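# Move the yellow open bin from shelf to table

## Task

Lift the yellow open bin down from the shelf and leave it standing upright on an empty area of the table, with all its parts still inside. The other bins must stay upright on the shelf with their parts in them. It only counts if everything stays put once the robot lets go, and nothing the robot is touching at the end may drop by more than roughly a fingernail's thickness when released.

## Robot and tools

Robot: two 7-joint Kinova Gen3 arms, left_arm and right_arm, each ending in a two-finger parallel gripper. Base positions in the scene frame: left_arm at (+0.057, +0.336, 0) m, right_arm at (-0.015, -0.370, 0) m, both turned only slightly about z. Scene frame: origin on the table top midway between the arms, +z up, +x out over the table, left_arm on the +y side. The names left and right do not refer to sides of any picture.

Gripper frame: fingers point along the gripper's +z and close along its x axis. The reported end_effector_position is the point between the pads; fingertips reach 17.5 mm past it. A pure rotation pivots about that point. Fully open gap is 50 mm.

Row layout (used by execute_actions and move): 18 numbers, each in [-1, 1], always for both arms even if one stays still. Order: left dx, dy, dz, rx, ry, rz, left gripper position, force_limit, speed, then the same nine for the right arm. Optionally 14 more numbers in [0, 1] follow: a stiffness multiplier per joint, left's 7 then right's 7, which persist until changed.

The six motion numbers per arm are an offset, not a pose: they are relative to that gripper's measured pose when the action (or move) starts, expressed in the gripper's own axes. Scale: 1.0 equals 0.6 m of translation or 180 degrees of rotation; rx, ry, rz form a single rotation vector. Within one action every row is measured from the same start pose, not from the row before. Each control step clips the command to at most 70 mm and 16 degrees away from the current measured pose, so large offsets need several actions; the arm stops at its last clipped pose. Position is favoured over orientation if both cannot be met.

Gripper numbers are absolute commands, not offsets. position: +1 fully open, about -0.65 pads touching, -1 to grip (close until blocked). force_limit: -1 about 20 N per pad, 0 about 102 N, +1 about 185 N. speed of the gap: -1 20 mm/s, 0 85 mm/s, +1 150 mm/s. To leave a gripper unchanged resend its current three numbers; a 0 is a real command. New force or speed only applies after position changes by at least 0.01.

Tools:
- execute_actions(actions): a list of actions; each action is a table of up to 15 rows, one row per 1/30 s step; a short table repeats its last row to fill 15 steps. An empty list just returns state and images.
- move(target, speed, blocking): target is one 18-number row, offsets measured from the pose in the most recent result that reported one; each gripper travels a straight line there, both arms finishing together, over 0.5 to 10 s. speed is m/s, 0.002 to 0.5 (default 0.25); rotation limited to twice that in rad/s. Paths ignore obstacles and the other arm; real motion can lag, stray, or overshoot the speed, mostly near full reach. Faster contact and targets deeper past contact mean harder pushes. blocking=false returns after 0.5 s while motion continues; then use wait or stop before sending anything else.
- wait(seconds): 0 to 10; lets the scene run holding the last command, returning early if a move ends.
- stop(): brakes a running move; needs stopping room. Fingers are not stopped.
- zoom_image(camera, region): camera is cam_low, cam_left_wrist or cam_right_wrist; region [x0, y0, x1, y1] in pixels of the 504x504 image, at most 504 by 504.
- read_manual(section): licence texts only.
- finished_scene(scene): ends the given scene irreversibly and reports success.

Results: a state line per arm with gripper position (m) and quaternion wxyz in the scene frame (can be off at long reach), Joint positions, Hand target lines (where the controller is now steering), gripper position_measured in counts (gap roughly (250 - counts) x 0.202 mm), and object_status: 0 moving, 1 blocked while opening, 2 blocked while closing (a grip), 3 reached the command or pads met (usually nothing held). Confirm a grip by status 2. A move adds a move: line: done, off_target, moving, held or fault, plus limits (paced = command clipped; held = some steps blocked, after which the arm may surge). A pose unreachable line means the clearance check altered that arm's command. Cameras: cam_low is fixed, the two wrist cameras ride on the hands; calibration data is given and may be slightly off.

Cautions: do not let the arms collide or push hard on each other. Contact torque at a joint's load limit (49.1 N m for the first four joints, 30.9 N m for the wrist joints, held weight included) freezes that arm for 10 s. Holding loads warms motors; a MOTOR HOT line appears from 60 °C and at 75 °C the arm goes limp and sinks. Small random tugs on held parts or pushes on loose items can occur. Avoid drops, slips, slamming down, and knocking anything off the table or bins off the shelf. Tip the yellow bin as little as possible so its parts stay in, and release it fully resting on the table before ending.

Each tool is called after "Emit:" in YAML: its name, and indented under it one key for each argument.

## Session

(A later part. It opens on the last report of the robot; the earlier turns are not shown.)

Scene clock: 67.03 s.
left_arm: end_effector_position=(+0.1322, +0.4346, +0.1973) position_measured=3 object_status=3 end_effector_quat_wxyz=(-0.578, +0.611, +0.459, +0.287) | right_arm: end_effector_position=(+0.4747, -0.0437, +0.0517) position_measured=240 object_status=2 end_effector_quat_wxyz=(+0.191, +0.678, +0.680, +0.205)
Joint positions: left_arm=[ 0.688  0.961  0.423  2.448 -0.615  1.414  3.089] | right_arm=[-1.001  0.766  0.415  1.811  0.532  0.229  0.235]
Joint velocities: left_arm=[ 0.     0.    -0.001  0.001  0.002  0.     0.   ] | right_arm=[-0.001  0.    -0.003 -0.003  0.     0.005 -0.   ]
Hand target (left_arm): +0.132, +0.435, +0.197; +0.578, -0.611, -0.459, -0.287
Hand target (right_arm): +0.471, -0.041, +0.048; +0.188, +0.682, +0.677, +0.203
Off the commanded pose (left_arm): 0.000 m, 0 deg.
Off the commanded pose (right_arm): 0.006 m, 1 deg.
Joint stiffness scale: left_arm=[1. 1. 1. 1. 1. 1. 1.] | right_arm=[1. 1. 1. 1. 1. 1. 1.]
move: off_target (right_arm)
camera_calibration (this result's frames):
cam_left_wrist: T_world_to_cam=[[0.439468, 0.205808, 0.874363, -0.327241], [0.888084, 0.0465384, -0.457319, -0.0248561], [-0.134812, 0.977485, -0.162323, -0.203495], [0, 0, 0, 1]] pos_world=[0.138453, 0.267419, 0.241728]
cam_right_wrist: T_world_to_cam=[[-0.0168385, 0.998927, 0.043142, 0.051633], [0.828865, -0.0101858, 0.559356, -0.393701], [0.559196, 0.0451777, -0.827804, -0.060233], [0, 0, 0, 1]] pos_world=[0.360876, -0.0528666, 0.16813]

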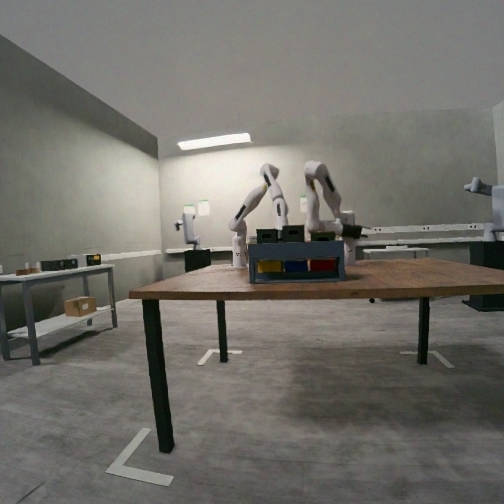

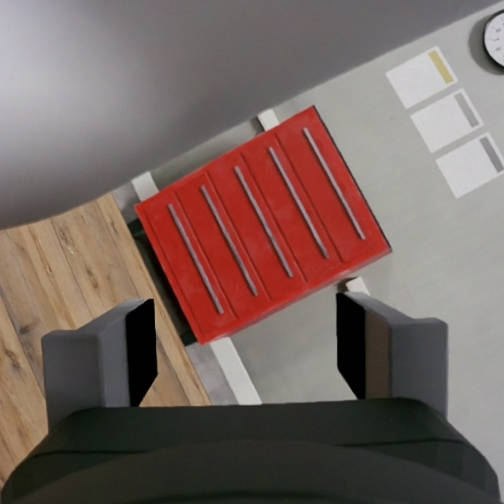

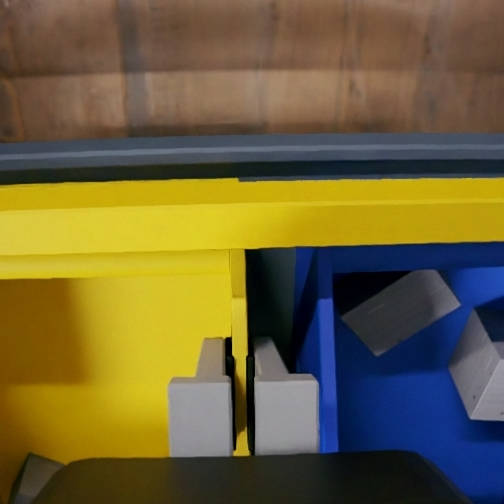

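Emit:
move:
  target: [0,0,0,0,0,0,1,0,0, 0,0.035,-0.0287,0.0833,0,0,-1,0.3,0]
  speed: 0.03

Scene clock: 73.13 s.
left_arm: end_effector_position=(+0.1322, +0.4346, +0.1973) position_measured=3 object_status=3 end_effector_quat_wxyz=(-0.578, +0.611, +0.459, +0.287) | right_arm: end_effector_position=(+0.4888, -0.0439, +0.0821) position_measured=240 object_status=2 end_effector_quat_wxyz=(+0.107, +0.695, +0.701, +0.123)
Joint positions: left_arm=[ 0.688  0.961  0.423  2.448 -0.615  1.414  3.089] | right_arm=[-0.54   0.733 -0.111  1.505  0.427  0.681  0.575]
Joint velocities: left_arm=[ 0.     0.     0.     0.    -0.    -0.001  0.   ] | right_arm=[ 0.02   0.001 -0.02  -0.008 -0.     0.009  0.001]
Hand target (left_arm): +0.132, +0.435, +0.197; +0.578, -0.611, -0.459, -0.287
Hand target (right_arm): +0.484, -0.044, +0.078; +0.101, +0.697, +0.700, +0.116
Off the commanded pose (left_arm): 0.000 m, 0 deg.
Off the commanded pose (right_arm): 0.007 m, 1 deg.
Joint stiffness scale: left_arm=[1. 1. 1. 1. 1. 1. 1.] | right_arm=[1. 1. 1. 1. 1. 1. 1.]
move: off_target (right_arm)
camera_calibration (this result's frames):
cam_left_wrist: T_world_to_cam=[[0.439468, 0.205808, 0.874363, -0.327241], [0.888084, 0.0465385, -0.457319, -0.0248561], [-0.134812, 0.977485, -0.162323, -0.203495], [0, 0, 0, 1]] pos_world=[0.138453, 0.267419, 0.241729]
cam_right_wrist: T_world_to_cam=[[-0.015011, 0.998776, 0.0471295, 0.0495985], [0.938709, -0.00215748, 0.344705, -0.458098], [0.344384, 0.0494152, -0.937527, 0.071243], [0, 0, 0, 1]] pos_world=[0.40623, -0.0540466, 0.222363]

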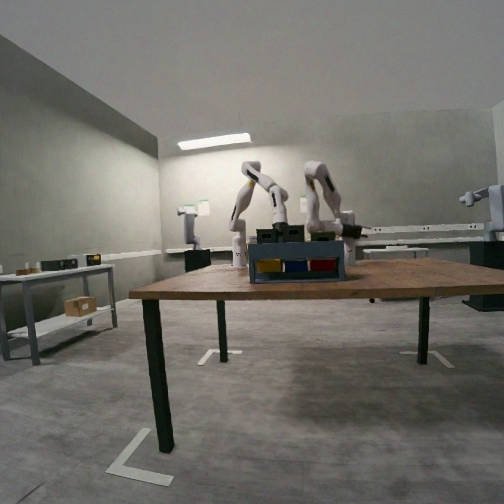

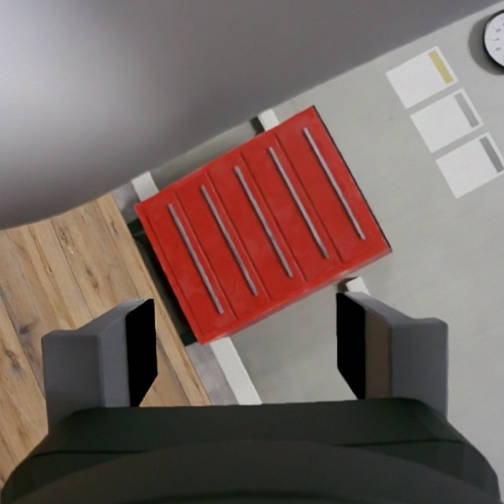

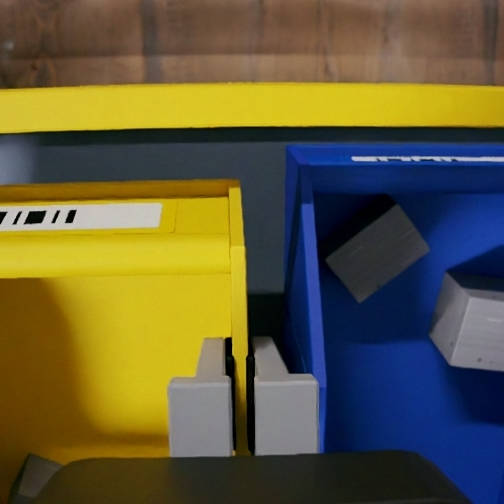

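Emit:
move:
  target: [0,0,0,0,0,0,1,0,0, 0,0.028,-0.0287,0.0833,0,0,-1,0.3,0]
  speed: 0.03

Scene clock: 78.40 s.
left_arm: end_effector_position=(+0.1322, +0.4346, +0.1973) position_measured=3 object_status=3 end_effector_quat_wxyz=(-0.578, +0.611, +0.459, +0.287) | right_arm: end_effector_position=(+0.4923, -0.0449, +0.0937) position_measured=240 object_status=2 end_effector_quat_wxyz=(+0.016, +0.700, +0.713, +0.022)
Joint positions: left_arm=[ 0.688  0.961  0.423  2.448 -0.615  1.414  3.089] | right_arm=[-0.371  0.884 -0.304  1.125  0.287  1.122  0.818]
Joint velocities: left_arm=[-0.     0.    -0.     0.    -0.001  0.    -0.   ] | right_arm=[ 0.003  0.005 -0.006 -0.01   0.     0.009  0.001]
Hand target (left_arm): +0.132, +0.435, +0.197; +0.578, -0.611, -0.459, -0.287
Hand target (right_arm): +0.500, -0.045, +0.104; +0.016, +0.703, +0.710, +0.031
Off the commanded pose (left_arm): 0.000 m, 0 deg.
Off the commanded pose (right_arm): 0.012 m, 1 deg.
Joint stiffness scale: left_arm=[1. 1. 1. 1. 1. 1. 1.] | right_arm=[1. 1. 1. 1. 1. 1. 1.]
move: off_target (right_arm)
camera_calibration (this result's frames):
cam_left_wrist: T_world_to_cam=[[0.439469, 0.205808, 0.874363, -0.327241], [0.888084, 0.0465386, -0.457319, -0.024856], [-0.134812, 0.977485, -0.162323, -0.203495], [0, 0, 0, 1]] pos_world=[0.138453, 0.267419, 0.241729]
cam_right_wrist: T_world_to_cam=[[-0.0142495, 0.999293, 0.0347804, 0.0508236], [0.996822, 0.0114705, 0.0788333, -0.46846], [0.0783786, 0.0357932, -0.996281, 0.216833], [0, 0, 0, 1]] pos_world=[0.4507, -0.0531754, 0.251189]

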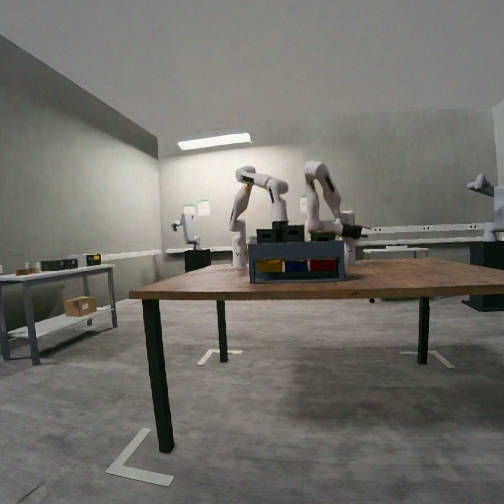

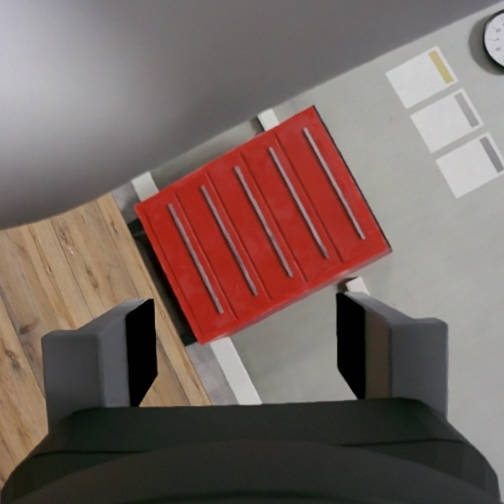

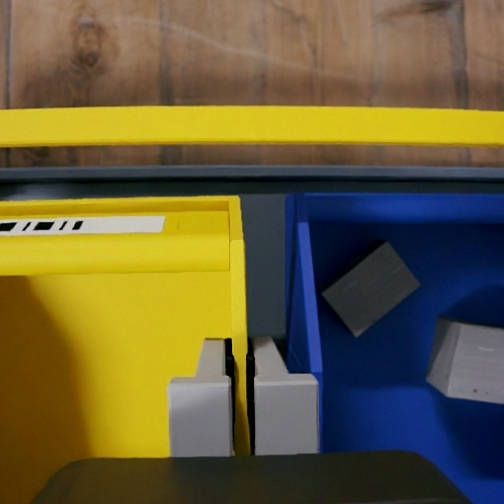

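Emit:
move:
  target: [0,0,0,0,0,0,1,0,0, 0,-0.067,0,0,0,0,-1,0.3,0]
  speed: 0.04

Scene clock: 80.37 s.
left_arm: end_effector_position=(+0.1322, +0.4346, +0.1973) position_measured=3 object_status=3 end_effector_quat_wxyz=(-0.578, +0.611, +0.459, +0.287) | right_arm: end_effector_position=(+0.4645, -0.0460, +0.0946) position_measured=240 object_status=2 end_effector_quat_wxyz=(+0.020, +0.702, +0.711, +0.033)
Joint positions: left_arm=[ 0.688  0.961  0.423  2.448 -0.615  1.414  3.089] | right_arm=[-0.383  0.812 -0.303  1.275  0.294  1.025  0.761]
Joint velocities: left_arm=[-0.001 -0.     0.    -0.001  0.001 -0.    -0.   ] | right_arm=[-0.001 -0.003  0.001  0.004  0.    -0.     0.   ]
Hand target (left_arm): +0.132, +0.435, +0.197; +0.578, -0.611, -0.459, -0.287
Hand target (right_arm): +0.452, -0.045, +0.092; +0.016, +0.700, +0.713, +0.022
Off the commanded pose (left_arm): 0.000 m, 0 deg.
Off the commanded pose (right_arm): 0.013 m, 1 deg.
Joint stiffness scale: left_arm=[1. 1. 1. 1. 1. 1. 1.] | right_arm=[1. 1. 1. 1. 1. 1. 1.]
move: off_target (right_arm)
camera_calibration (this result's frames):
cam_left_wrist: T_world_to_cam=[[0.439469, 0.205808, 0.874363, -0.327241], [0.888084, 0.0465384, -0.457319, -0.024856], [-0.134812, 0.977485, -0.162323, -0.203495], [0, 0, 0, 1]] pos_world=[0.138453, 0.267419, 0.241729]
cam_right_wrist: T_world_to_cam=[[-0.00923722, 0.998982, 0.0441512, 0.0482664], [0.994986, 0.00478505, 0.0999006, -0.442291], [0.0995877, 0.0448526, -0.994017, 0.210277], [0, 0, 0, 1]] pos_world=[0.419578, -0.0555324, 0.251073]

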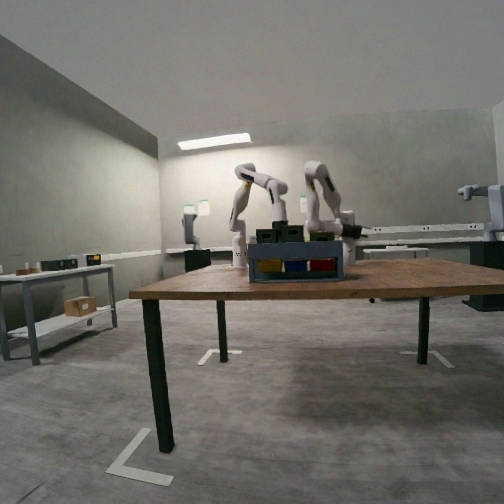

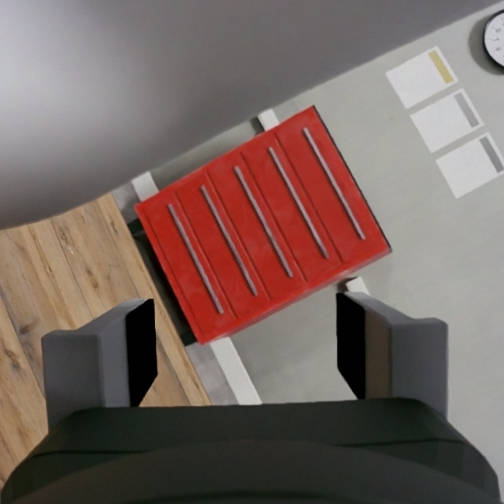

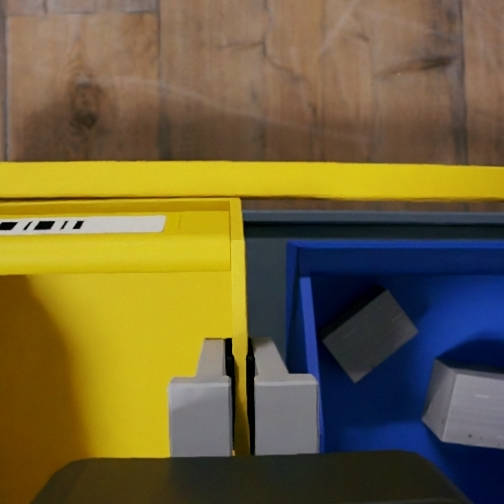

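Emit:
move:
  target: [0,0,0,0,0,0,1,0,0, 0,0.005,-0.035,0,0,0,-1,0.3,0]
  speed: 0.03

Scene clock: 81.87 s.
left_arm: end_effector_position=(+0.1322, +0.4346, +0.1973) position_measured=3 object_status=3 end_effector_quat_wxyz=(-0.578, +0.611, +0.459, +0.287) | right_arm: end_effector_position=(+0.4607, -0.0462, +0.1030) position_measured=240 object_status=2 end_effector_quat_wxyz=(+0.016, +0.703, +0.710, +0.025)
Joint positions: left_arm=[ 0.688  0.961  0.423  2.448 -0.615  1.414  3.089] | right_arm=[-0.383  0.807 -0.309  1.256  0.285  1.065  0.765]
Joint velocities: left_arm=[ 0.    -0.001 -0.     0.    -0.    -0.     0.   ] | right_arm=[-0.001 -0.    -0.001 -0.001  0.    -0.001  0.001]
Hand target (left_arm): +0.132, +0.435, +0.197; +0.578, -0.611, -0.459, -0.287
Hand target (right_arm): +0.466, -0.046, +0.116; +0.020, +0.702, +0.711, +0.033
Off the commanded pose (left_arm): 0.000 m, 0 deg.
Off the commanded pose (right_arm): 0.014 m, 1 deg.
Joint stiffness scale: left_arm=[1. 1. 1. 1. 1. 1. 1.] | right_arm=[1. 1. 1. 1. 1. 1. 1.]
move: off_target (right_arm)
camera_calibration (this result's frames):
cam_left_wrist: T_world_to_cam=[[0.439468, 0.205808, 0.874363, -0.327241], [0.888084, 0.0465385, -0.457319, -0.0248561], [-0.134812, 0.977485, -0.162323, -0.203495], [0, 0, 0, 1]] pos_world=[0.138453, 0.267419, 0.241728]
cam_right_wrist: T_world_to_cam=[[-0.00624384, 0.999248, 0.0382806, 0.0473522], [0.99644, 0.00299845, 0.0842573, -0.438478], [0.0840791, 0.0386703, -0.995708, 0.226049], [0, 0, 0, 1]] pos_world=[0.418206, -0.0547432, 0.260211]

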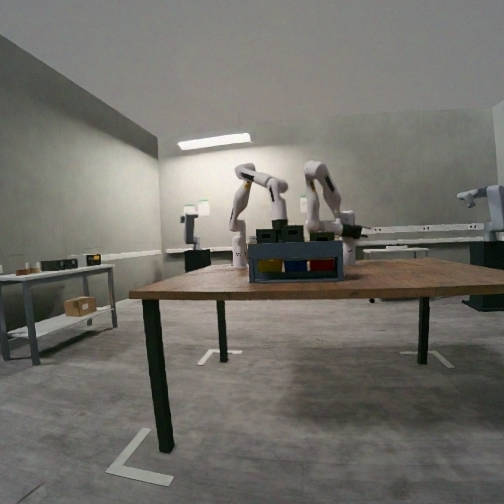

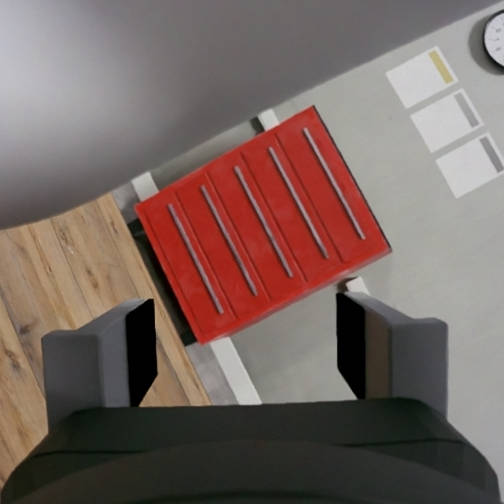

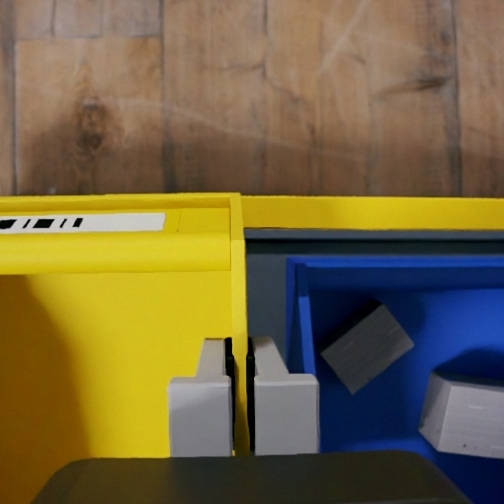

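Emit:
move:
  target: [0,0,0,0,0,0,1,0,0, 0,0.0,-0.03,0.0556,0,0,-1,0.3,0]
  speed: 0.03

Scene clock: 85.73 s.
left_arm: end_effector_position=(+0.1322, +0.4346, +0.1973) position_measured=3 object_status=3 end_effector_quat_wxyz=(-0.578, +0.611, +0.459, +0.287) | right_arm: end_effector_position=(+0.4603, -0.0464, +0.1178) position_measured=240 object_status=2 end_effector_quat_wxyz=(-0.041, +0.703, +0.709, -0.036)
Joint positions: left_arm=[ 0.688  0.961  0.423  2.448 -0.615  1.414  3.089] | right_arm=[-0.343  0.915 -0.353  1.003  0.21   1.344  0.858]
Joint velocities: left_arm=[-0.001  0.001 -0.    -0.     0.002  0.    -0.   ] | right_arm=[ 0.005  0.004 -0.005 -0.009  0.     0.009 -0.   ]
Hand target (left_arm): +0.132, +0.435, +0.197; +0.578, -0.611, -0.459, -0.287
Hand target (right_arm): +0.460, -0.047, +0.121; -0.045, +0.702, +0.710, -0.036
Off the commanded pose (left_arm): 0.000 m, 0 deg.
Off the commanded pose (right_arm): 0.003 m, 0 deg.
Joint stiffness scale: left_arm=[1. 1. 1. 1. 1. 1. 1.] | right_arm=[1. 1. 1. 1. 1. 1. 1.]
move: done
camera_calibration (this result's frames):
cam_left_wrist: T_world_to_cam=[[0.439469, 0.205808, 0.874363, -0.327241], [0.888084, 0.0465382, -0.457319, -0.024856], [-0.134811, 0.977485, -0.162323, -0.203495], [0, 0, 0, 1]] pos_world=[0.138453, 0.267419, 0.241728]
cam_right_wrist: T_world_to_cam=[[0.000405412, 0.999458, 0.0329148, 0.0445934], [0.996424, 0.00237739, -0.0844624, -0.419443], [-0.0844948, 0.0328313, -0.995883, 0.318226], [0, 0, 0, 1]] pos_world=[0.444813, -0.0540199, 0.280021]

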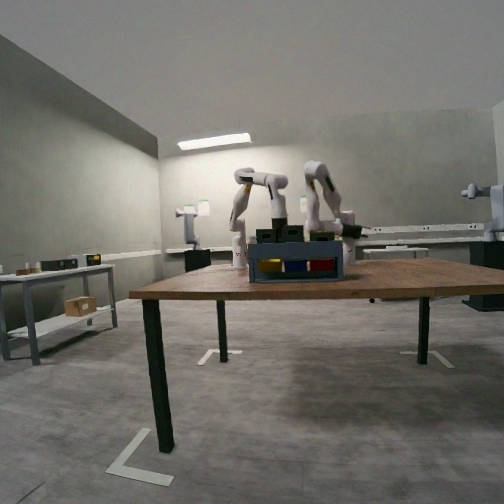

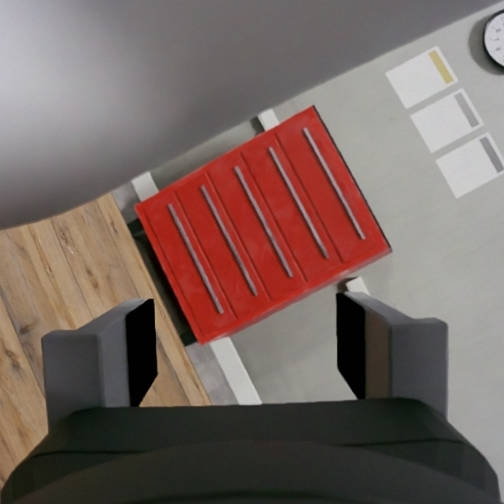

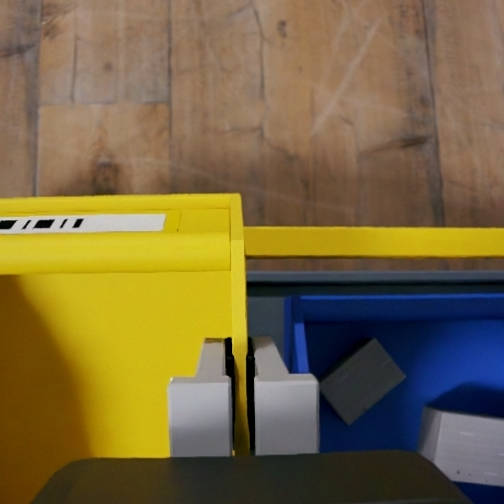

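Good. Now pull out along -x.

Emit:
move:
  target: [0,0,0,0,0,0,1,0,0, 0,-0.06,0,0,0,0,-1,0.3,0]
  speed: 0.04

Scene clock: 87.27 s.
left_arm: end_effector_position=(+0.1322, +0.4346, +0.1973) position_measured=3 object_status=3 end_effector_quat_wxyz=(-0.578, +0.611, +0.459, +0.287) | right_arm: end_effector_position=(+0.4264, -0.0467, +0.1207) position_measured=240 object_status=2 end_effector_quat_wxyz=(-0.040, +0.701, +0.711, -0.036)
Joint positions: left_arm=[ 0.688  0.961  0.423  2.448 -0.615  1.414  3.089] | right_arm=[-0.35   0.842 -0.365  1.151  0.206  1.27   0.817]
Joint velocities: left_arm=[-0.    -0.     0.     0.    -0.001 -0.001  0.   ] | right_arm=[ 0.001 -0.004  0.     0.004 -0.001  0.    -0.   ]
Hand target (left_arm): +0.132, +0.435, +0.197; +0.578, -0.611, -0.459, -0.287
Hand target (right_arm): +0.424, -0.047, +0.122; -0.042, +0.703, +0.709, -0.036
Off the commanded pose (left_arm): 0.000 m, 0 deg.
Off the commanded pose (right_arm): 0.002 m, 0 deg.
Joint stiffness scale: left_arm=[1. 1. 1. 1. 1. 1. 1.] | right_arm=[1. 1. 1. 1. 1. 1. 1.]
move: done
camera_calibration (this result's frames):
cam_left_wrist: T_world_to_cam=[[0.439469, 0.205808, 0.874363, -0.327241], [0.888084, 0.0465386, -0.45732, -0.024856], [-0.134812, 0.977485, -0.162323, -0.203495], [0, 0, 0, 1]] pos_world=[0.138453, 0.267419, 0.241729]
cam_right_wrist: T_world_to_cam=[[-0.00619756, 0.999474, 0.0318338, 0.0477286], [0.996611, 0.00878465, -0.0817833, -0.385606], [-0.0820199, 0.0312191, -0.996142, 0.317164], [0, 0, 0, 1]] pos_world=[0.410609, -0.0542176, 0.282885]

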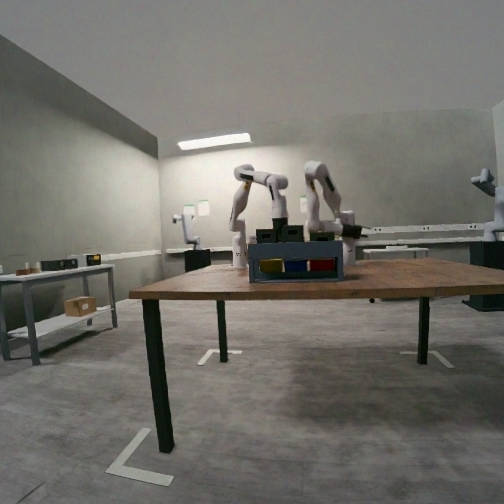

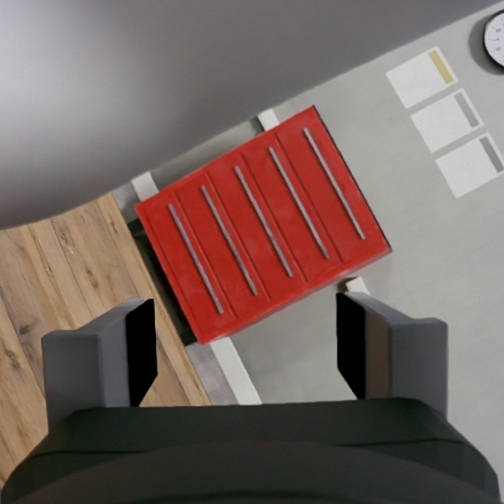

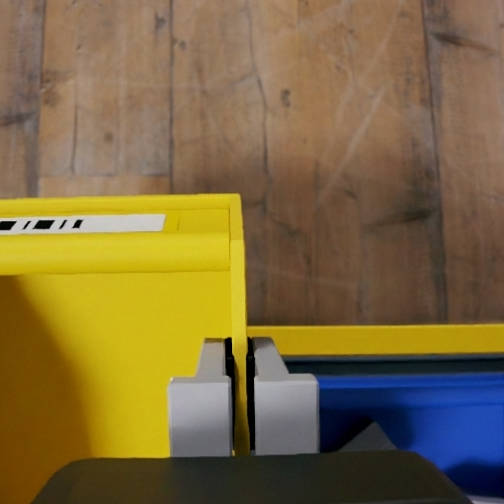

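Emit:
move:
  target: [0,0,0,0,0,0,1,0,0, 0,-0.05,-0.04,0,0,0,-1,0.3,0]
  speed: 0.04

Scene clock: 89.03 s.
left_arm: end_effector_position=(+0.1322, +0.4346, +0.1973) position_measured=3 object_status=3 end_effector_quat_wxyz=(-0.578, +0.611, +0.459, +0.287) | right_arm: end_effector_position=(+0.4035, -0.0473, +0.1457) position_measured=240 object_status=2 end_effector_quat_wxyz=(-0.038, +0.699, +0.713, -0.032)
Joint positions: left_arm=[ 0.688  0.961  0.423  2.448 -0.615  1.414  3.089] | right_arm=[-0.359  0.766 -0.374  1.218  0.194  1.27   0.794]
Joint velocities: left_arm=[-0.    -0.     0.    -0.    -0.001  0.001  0.   ] | right_arm=[-0.001 -0.006 -0.002  0.002 -0.001  0.     0.   ]
Hand target (left_arm): +0.132, +0.435, +0.197; +0.578, -0.611, -0.459, -0.287
Hand target (right_arm): +0.399, -0.047, +0.148; -0.040, +0.701, +0.711, -0.036
Off the commanded pose (left_arm): 0.000 m, 0 deg.
Off the commanded pose (right_arm): 0.005 m, 1 deg.
Joint stiffness scale: left_arm=[1. 1. 1. 1. 1. 1. 1.] | right_arm=[1. 1. 1. 1. 1. 1. 1.]
move: off_target (right_arm)
camera_calibration (this result's frames):
cam_left_wrist: T_world_to_cam=[[0.439469, 0.205808, 0.874363, -0.327241], [0.888084, 0.0465387, -0.457319, -0.024856], [-0.134812, 0.977485, -0.162323, -0.203495], [0, 0, 0, 1]] pos_world=[0.138453, 0.267419, 0.241729]
cam_right_wrist: T_world_to_cam=[[-0.0112809, 0.999389, 0.0330718, 0.0492062], [0.997189, 0.0136938, -0.0736666, -0.361886], [-0.0740745, 0.0321478, -0.996734, 0.337131], [0, 0, 0, 1]] pos_world=[0.386397, -0.0550586, 0.307744]

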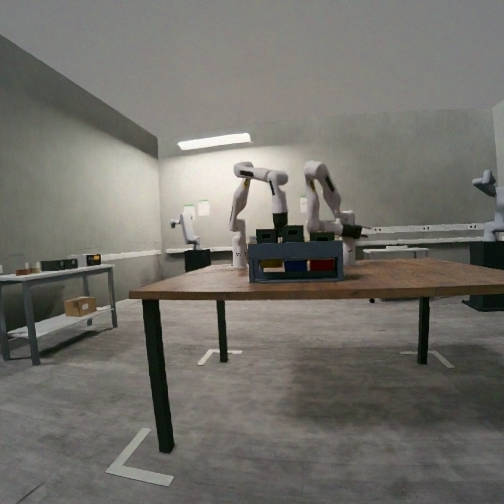

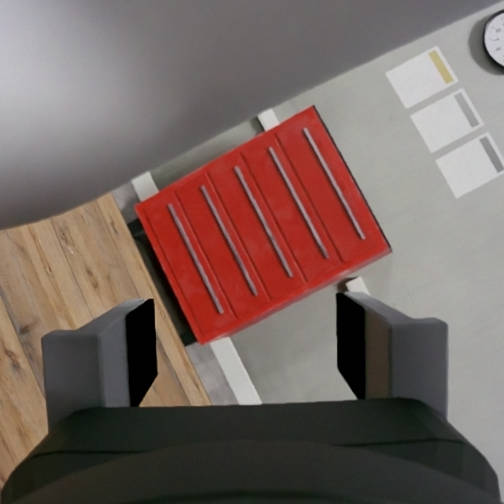

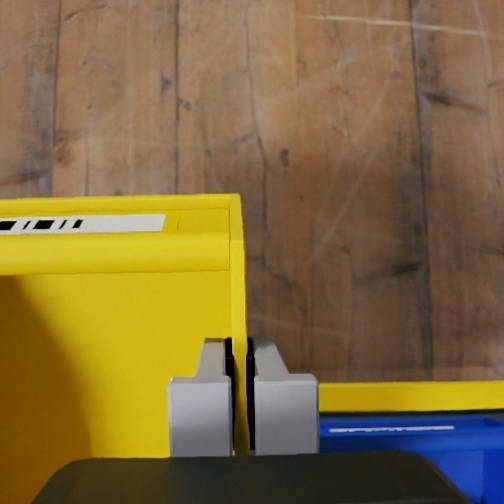

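Emit:
move:
  target: [0,0,0,0,0,0,1,0,0, 0,-0.1,-0.08,0,0,0,-1,0.3,0]
  speed: 0.08

Emit:
move:
  target: [0,0,0,0,0,0,1,0,0, 0,-0.1,0.08,-0.222,0,0,-1,0.3,0]
  speed: 0.08

Scene clock: 91.13 s.
left_arm: end_effector_position=(+0.1322, +0.4346, +0.1973) position_measured=3 object_status=3 end_effector_quat_wxyz=(-0.578, +0.611, +0.459, +0.287) | right_arm: end_effector_position=(+0.3549, -0.0504, +0.1971) position_measured=240 object_status=2 end_effector_quat_wxyz=(-0.033, +0.699, +0.714, -0.029)
Joint positions: left_arm=[ 0.688  0.961  0.423  2.448 -0.615  1.414  3.089] | right_arm=[-0.377  0.619 -0.399  1.322  0.167  1.301  0.74 ]
Joint velocities: left_arm=[-0.    -0.     0.     0.    -0.001 -0.     0.   ] | right_arm=[-0.001 -0.005  0.     0.001 -0.    -0.001 -0.   ]
Hand target (left_arm): +0.132, +0.435, +0.197; +0.578, -0.611, -0.459, -0.287
Hand target (right_arm): +0.349, -0.049, +0.199; -0.037, +0.699, +0.713, -0.032
Off the commanded pose (left_arm): 0.000 m, 0 deg.
Off the commanded pose (right_arm): 0.007 m, 1 deg.
Joint stiffness scale: left_arm=[1. 1. 1. 1. 1. 1. 1.] | right_arm=[1. 1. 1. 1. 1. 1. 1.]
move: off_target (right_arm)
camera_calibration (this result's frames):
cam_left_wrist: T_world_to_cam=[[0.439468, 0.205808, 0.874363, -0.327241], [0.888084, 0.0465386, -0.457319, -0.0248561], [-0.134812, 0.977485, -0.162323, -0.203495], [0, 0, 0, 1]] pos_world=[0.138453, 0.267419, 0.241728]
cam_right_wrist: T_world_to_cam=[[-0.0134093, 0.999403, 0.0318255, 0.0510424], [0.997908, 0.0153889, -0.0627946, -0.311902], [-0.0632469, 0.0309169, -0.997519, 0.381056], [0, 0, 0, 1]] pos_world=[0.336035, -0.0579932, 0.358901]

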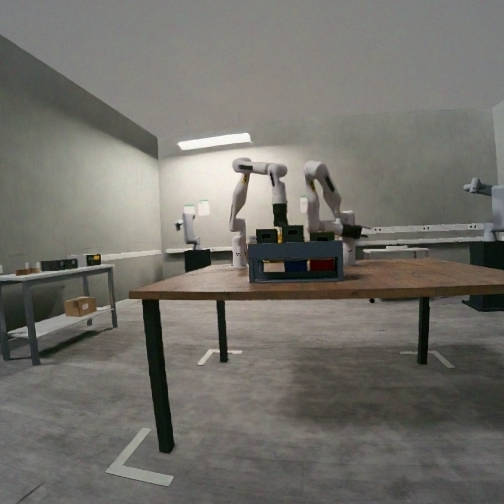

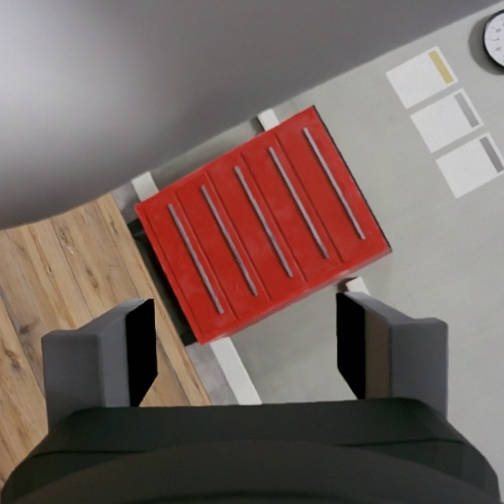

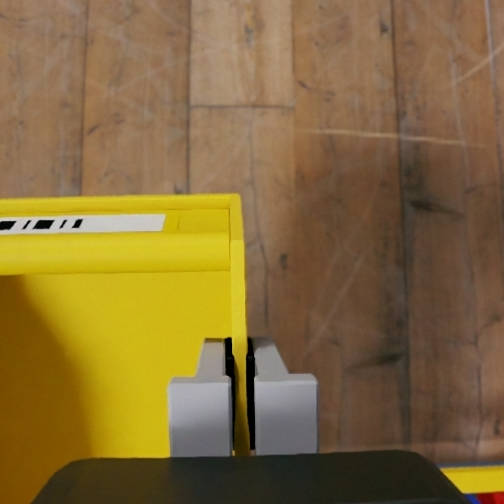

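Scene clock: 95.93 s.
left_arm: end_effector_position=(+0.1322, +0.4346, +0.1973) position_measured=3 object_status=3 end_effector_quat_wxyz=(-0.578, +0.611, +0.459, +0.287) | right_arm: end_effector_position=(+0.2868, -0.0476, +0.1540) position_measured=240 object_status=2 end_effector_quat_wxyz=(+0.200, +0.669, +0.683, +0.215)
Joint positions: left_arm=[ 0.688  0.961  0.423  2.448 -0.615  1.414  3.089] | right_arm=[-0.897  0.351 -0.312  2.095  1.04   0.792 -0.469]
Joint velocities: left_arm=[ 0.     0.     0.    -0.001  0.002  0.     0.   ] | right_arm=[-0.011  0.001  0.001  0.     0.    -0.     0.   ]
Hand target (left_arm): +0.132, +0.435, +0.197; +0.578, -0.611, -0.459, -0.287
Hand target (right_arm): +0.290, -0.050, +0.155; +0.207, +0.667, +0.682, +0.215
Off the commanded pose (left_arm): 0.000 m, 0 deg.
Off the commanded pose (right_arm): 0.006 m, 1 deg.
Joint stiffness scale: left_arm=[1. 1. 1. 1. 1. 1. 1.] | right_arm=[1. 1. 1. 1. 1. 1. 1.]
move: off_target (right_arm)
camera_calibration (this result's frames):
cam_left_wrist: T_world_to_cam=[[0.439468, 0.205808, 0.874363, -0.327241], [0.888084, 0.0465384, -0.457319, -0.0248561], [-0.134812, 0.977485, -0.162323, -0.203495], [0, 0, 0, 1]] pos_world=[0.138453, 0.267419, 0.241728]
cam_right_wrist: T_world_to_cam=[[-0.0351881, 0.998659, 0.0379852, 0.0540088], [0.813404, 0.00653633, 0.581662, -0.293445], [0.580633, 0.0513649, -0.812543, 0.121565], [0, 0, 0, 1]] pos_world=[0.170005, -0.0582625, 0.267411]

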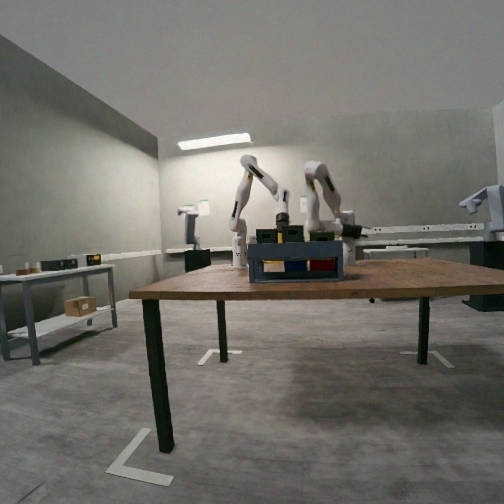

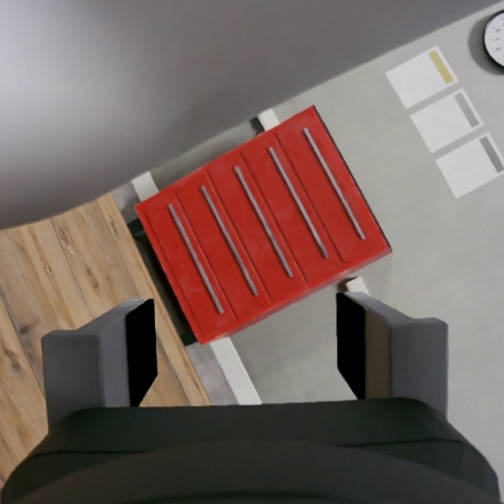

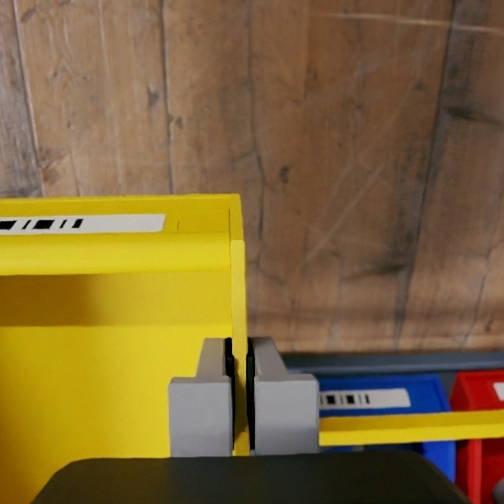

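Emit:
move:
  target: [0,0,0,0,0,0,1,0,0, 0,-0.182,0.054,0,0,0,-1,0.3,0]
  speed: 0.08

Scene clock: 98.40 s.
left_arm: end_effector_position=(+0.1322, +0.4346, +0.1973) position_measured=3 object_status=3 end_effector_quat_wxyz=(-0.578, +0.611, +0.459, +0.287) | right_arm: end_effector_position=(+0.2145, -0.0490, +0.0662) position_measured=240 object_status=2 end_effector_quat_wxyz=(+0.200, +0.672, +0.681, +0.212)
Joint positions: left_arm=[ 0.688  0.961  0.423  2.448 -0.615  1.414  3.089] | right_arm=[-1.108  0.54  -0.322  2.252  1.288  0.787 -1.025]
Joint velocities: left_arm=[ 0.    -0.     0.     0.    -0.001  0.001 -0.   ] | right_arm=[-0.008  0.003 -0.     0.001 -0.    -0.002  0.   ]
Hand target (left_arm): +0.132, +0.435, +0.197; +0.578, -0.611, -0.459, -0.287
Hand target (right_arm): +0.214, -0.048, +0.066; +0.200, +0.669, +0.683, +0.214
Off the commanded pose (left_arm): 0.000 m, 0 deg.
Off the commanded pose (right_arm): 0.001 m, 1 deg.
Joint stiffness scale: left_arm=[1. 1. 1. 1. 1. 1. 1.] | right_arm=[1. 1. 1. 1. 1. 1. 1.]
move: done
camera_calibration (this result's frames):
cam_left_wrist: T_world_to_cam=[[0.439469, 0.205808, 0.874363, -0.327241], [0.888084, 0.0465385, -0.45732, -0.0248559], [-0.134812, 0.977485, -0.162323, -0.203495], [0, 0, 0, 1]] pos_world=[0.138453, 0.267419, 0.241729]
cam_right_wrist: T_world_to_cam=[[-0.0267316, 0.998949, 0.0372375, 0.054424], [0.816273, 0.000309761, 0.577666, -0.184202], [0.577047, 0.0458379, -0.815424, 0.0929148], [0, 0, 0, 1]] pos_world=[0.098198, -0.0585688, 0.180146]

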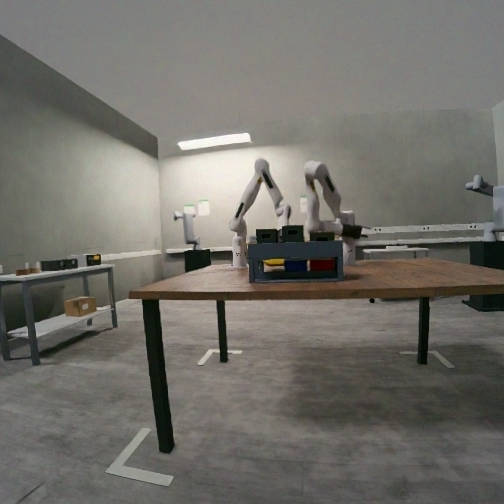

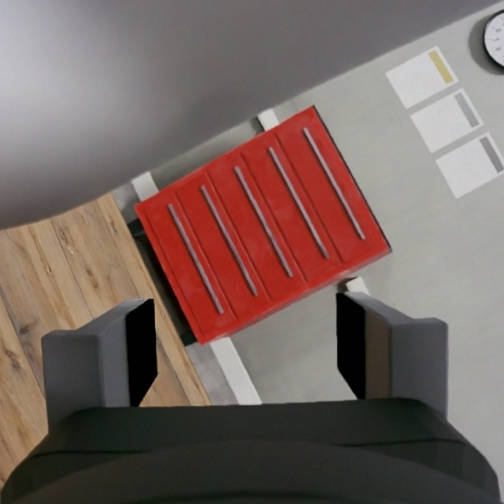

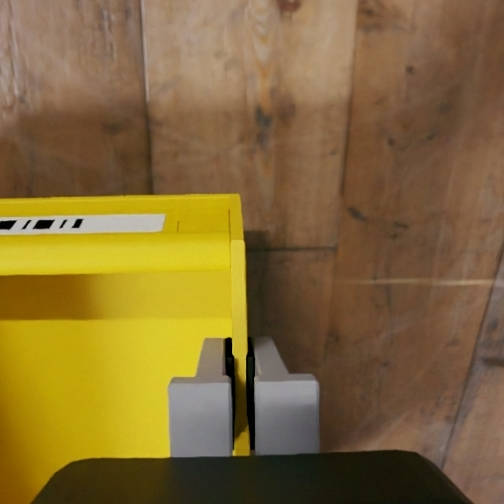

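Lower slowly by ~2 cm.

Emit:
move:
  target: [0,0,0,0,0,0,1,0,0, 0,-0.0193,0.027,0,0,0,-1,0.3,0]
  speed: 0.02

Scene clock: 100.00 s.
left_arm: end_effector_position=(+0.1322, +0.4346, +0.1973) position_measured=3 object_status=3 end_effector_quat_wxyz=(-0.578, +0.611, +0.459, +0.287) | right_arm: end_effector_position=(+0.2150, -0.0486, +0.0502) position_measured=240 object_status=2 end_effector_quat_wxyz=(+0.200, +0.674, +0.679, +0.213)
Joint positions: left_arm=[ 0.688  0.961  0.423  2.448 -0.615  1.414  3.089] | right_arm=[-1.112  0.589 -0.322  2.261  1.355  0.787 -1.113]
Joint velocities: left_arm=[-0.001 -0.     0.     0.    -0.001  0.001  0.   ] | right_arm=[ 0.    -0.001 -0.001  0.002  0.002 -0.    -0.003]
Hand target (left_arm): +0.132, +0.435, +0.197; +0.578, -0.611, -0.459, -0.287
Hand target (right_arm): +0.214, -0.049, +0.046; +0.200, +0.672, +0.681, +0.212
Off the commanded pose (left_arm): 0.000 m, 0 deg.
Off the commanded pose (right_arm): 0.004 m, 0 deg.
Joint stiffness scale: left_arm=[1. 1. 1. 1. 1. 1. 1.] | right_arm=[1. 1. 1. 1. 1. 1. 1.]
move: off_target (right_arm)
camera_calibration (this result's frames):
cam_left_wrist: T_world_to_cam=[[0.439469, 0.205808, 0.874363, -0.327241], [0.888084, 0.0465387, -0.457319, -0.0248561], [-0.134812, 0.977485, -0.162323, -0.203495], [0, 0, 0, 1]] pos_world=[0.138453, 0.267419, 0.241729]
cam_right_wrist: T_world_to_cam=[[-0.0216896, 0.998972, 0.0398131, 0.053425], [0.814433, -0.00544174, 0.580232, -0.175423], [0.579852, 0.0450101, -0.813478, 0.0787865], [0, 0, 0, 1]] pos_world=[0.0983446, -0.0578709, 0.16375]

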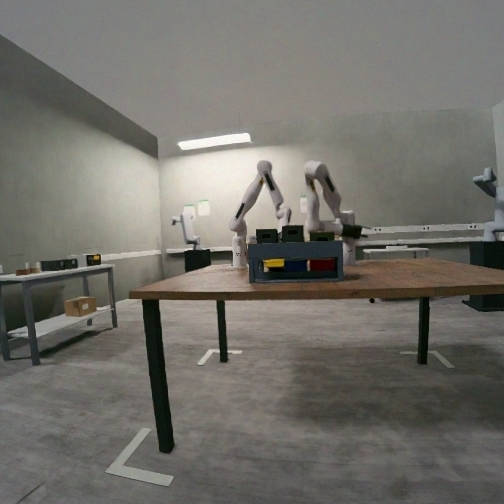

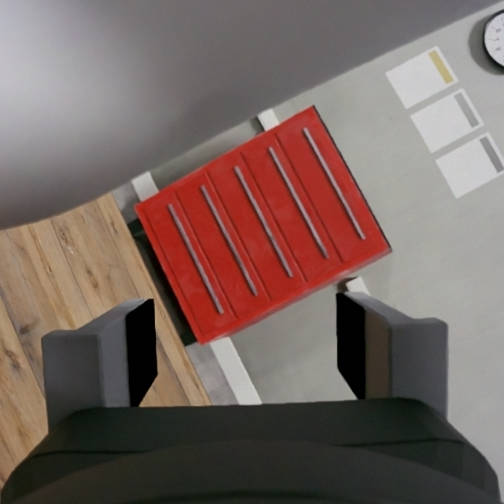

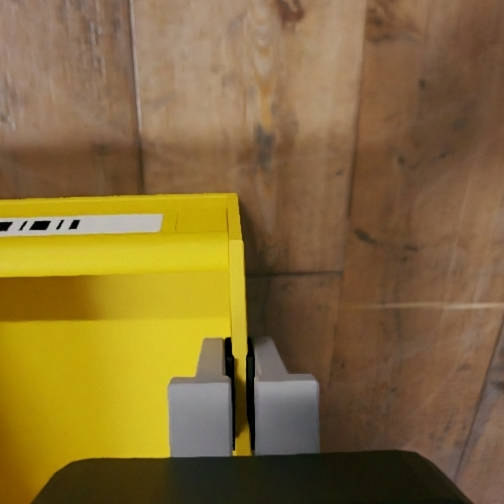

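Appears to have touched down. Open and retreat.

Emit:
move:
  target: [0,0,0,0,0,0,1,0,0, 0.01,0,0,0,0,0,0.2,0.3,0]
  speed: 0.03

Emit:
move:
  target: [0,0,0,0,0,0,1,0,0, 0,0,-0.25,0,0,0,0.2,0.3,0]
  speed: 0.15

Scene clock: 101.27 s.
left_arm: end_effector_position=(+0.1322, +0.4346, +0.1973) position_measured=3 object_status=3 end_effector_quat_wxyz=(-0.578, +0.611, +0.459, +0.287) | right_arm: end_effector_position=(+0.2156, -0.0414, +0.0507) position_measured=123 object_status=3 end_effector_quat_wxyz=(+0.198, +0.673, +0.679, +0.216)
Joint positions: left_arm=[ 0.688  0.961  0.423  2.448 -0.615  1.414  3.089] | right_arm=[-1.112  0.592 -0.322  2.245  1.351  0.787 -1.102]
Joint velocities: left_arm=[ 0.     0.     0.    -0.     0.001  0.     0.   ] | right_arm=[-0.001  0.002  0.001 -0.002 -0.001  0.002  0.001]
Hand target (left_arm): +0.132, +0.435, +0.197; +0.578, -0.611, -0.459, -0.287
Hand target (right_arm): +0.215, -0.043, +0.050; +0.200, +0.674, +0.679, +0.213
Off the commanded pose (left_arm): 0.000 m, 0 deg.
Off the commanded pose (right_arm): 0.001 m, 0 deg.
Joint stiffness scale: left_arm=[1. 1. 1. 1. 1. 1. 1.] | right_arm=[1. 1. 1. 1. 1. 1. 1.]
move: done
camera_calibration (this result's frames):
cam_left_wrist: T_world_to_cam=[[0.439469, 0.205808, 0.874363, -0.327241], [0.888084, 0.0465384, -0.457319, -0.024856], [-0.134812, 0.977485, -0.162323, -0.203495], [0, 0, 0, 1]] pos_world=[0.138453, 0.267419, 0.241729]
cam_right_wrist: T_world_to_cam=[[-0.0243471, 0.998643, 0.0460448, 0.0465379], [0.814794, -0.00686409, 0.57971, -0.176281], [0.579239, 0.0516313, -0.813521, 0.07899], [0, 0, 0, 1]] pos_world=[0.0990116, -0.0517631, 0.164309]

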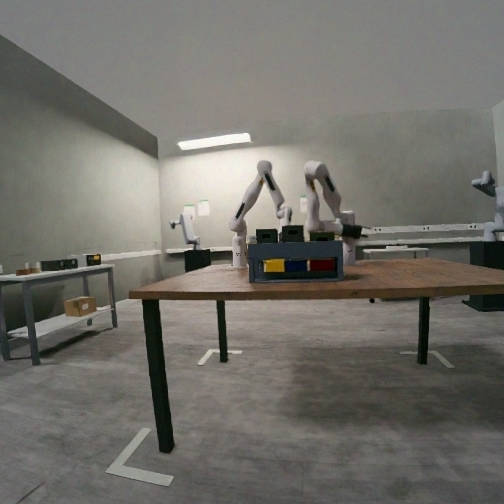

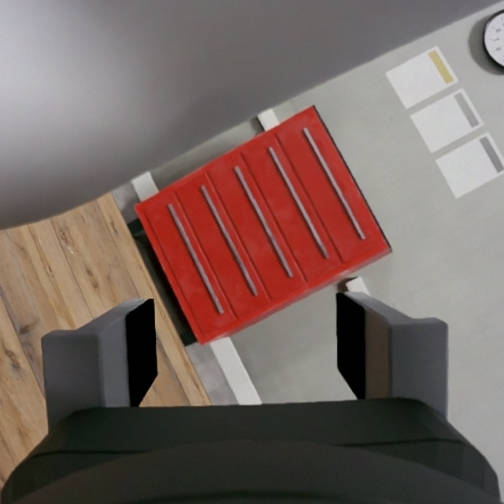

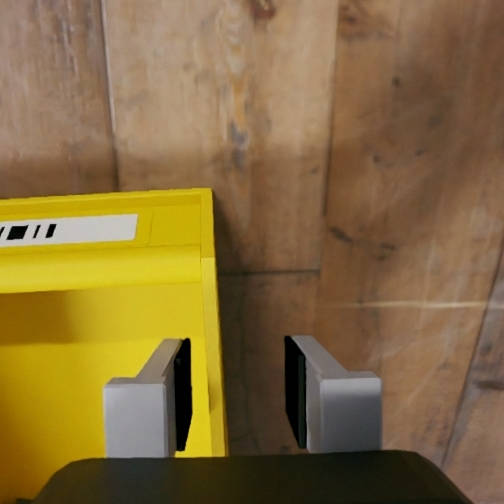

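Scene clock: 102.77 s.
left_arm: end_effector_position=(+0.1322, +0.4346, +0.1973) position_measured=3 object_status=3 end_effector_quat_wxyz=(-0.578, +0.611, +0.459, +0.287) | right_arm: end_effector_position=(+0.1346, -0.0431, +0.1737) position_measured=123 object_status=3 end_effector_quat_wxyz=(+0.197, +0.674, +0.678, +0.219)
Joint positions: left_arm=[ 0.688  0.961  0.423  2.448 -0.615  1.414  3.089] | right_arm=[-1.196  0.28  -0.501  2.137  0.859  1.063 -0.753]
Joint velocities: left_arm=[ 0. -0. -0.  0.  0. -0.  0.] | right_arm=[-0.004 -0.005 -0.001 -0.    -0.001 -0.001  0.001]
Hand target (left_arm): +0.132, +0.435, +0.197; +0.578, -0.611, -0.459, -0.287
Hand target (right_arm): +0.132, -0.045, +0.175; +0.199, +0.673, +0.678, +0.217
Off the commanded pose (left_arm): 0.000 m, 0 deg.
Off the commanded pose (right_arm): 0.004 m, 0 deg.
Joint stiffness scale: left_arm=[1. 1. 1. 1. 1. 1. 1.] | right_arm=[1. 1. 1. 1. 1. 1. 1.]
move: off_target (right_arm)
camera_calibration (this result's frames):
cam_left_wrist: T_world_to_cam=[[0.439468, 0.205808, 0.874363, -0.327241], [0.888084, 0.0465385, -0.457319, -0.024856], [-0.134812, 0.977485, -0.162323, -0.203495], [0, 0, 0, 1]] pos_world=[0.138453, 0.267419, 0.241728]
cam_right_wrist: T_world_to_cam=[[-0.0241661, 0.998356, 0.05198, 0.0395285], [0.812628, -0.0106675, 0.582686, -0.181925], [0.582282, 0.0563216, -0.811034, 0.225396], [0, 0, 0, 1]] pos_world=[0.017548, -0.0540988, 0.286754]

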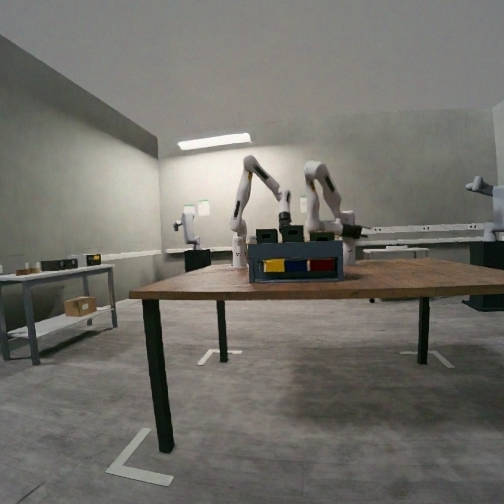

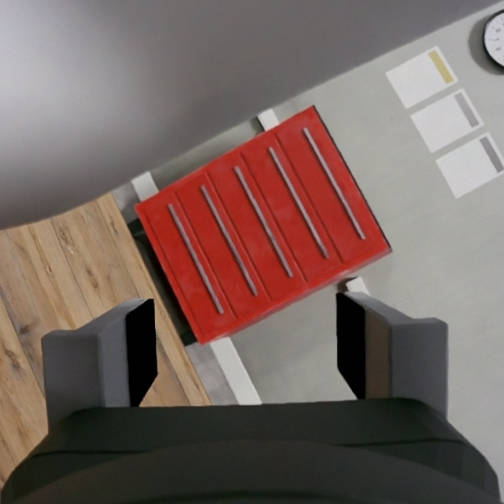

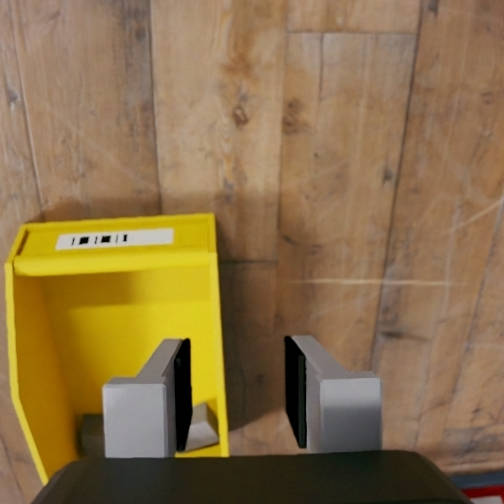

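The bin is upright on the table with parts inside.

Emit:
finished_scene:
  scene: 1

The scene is finished: the task was done.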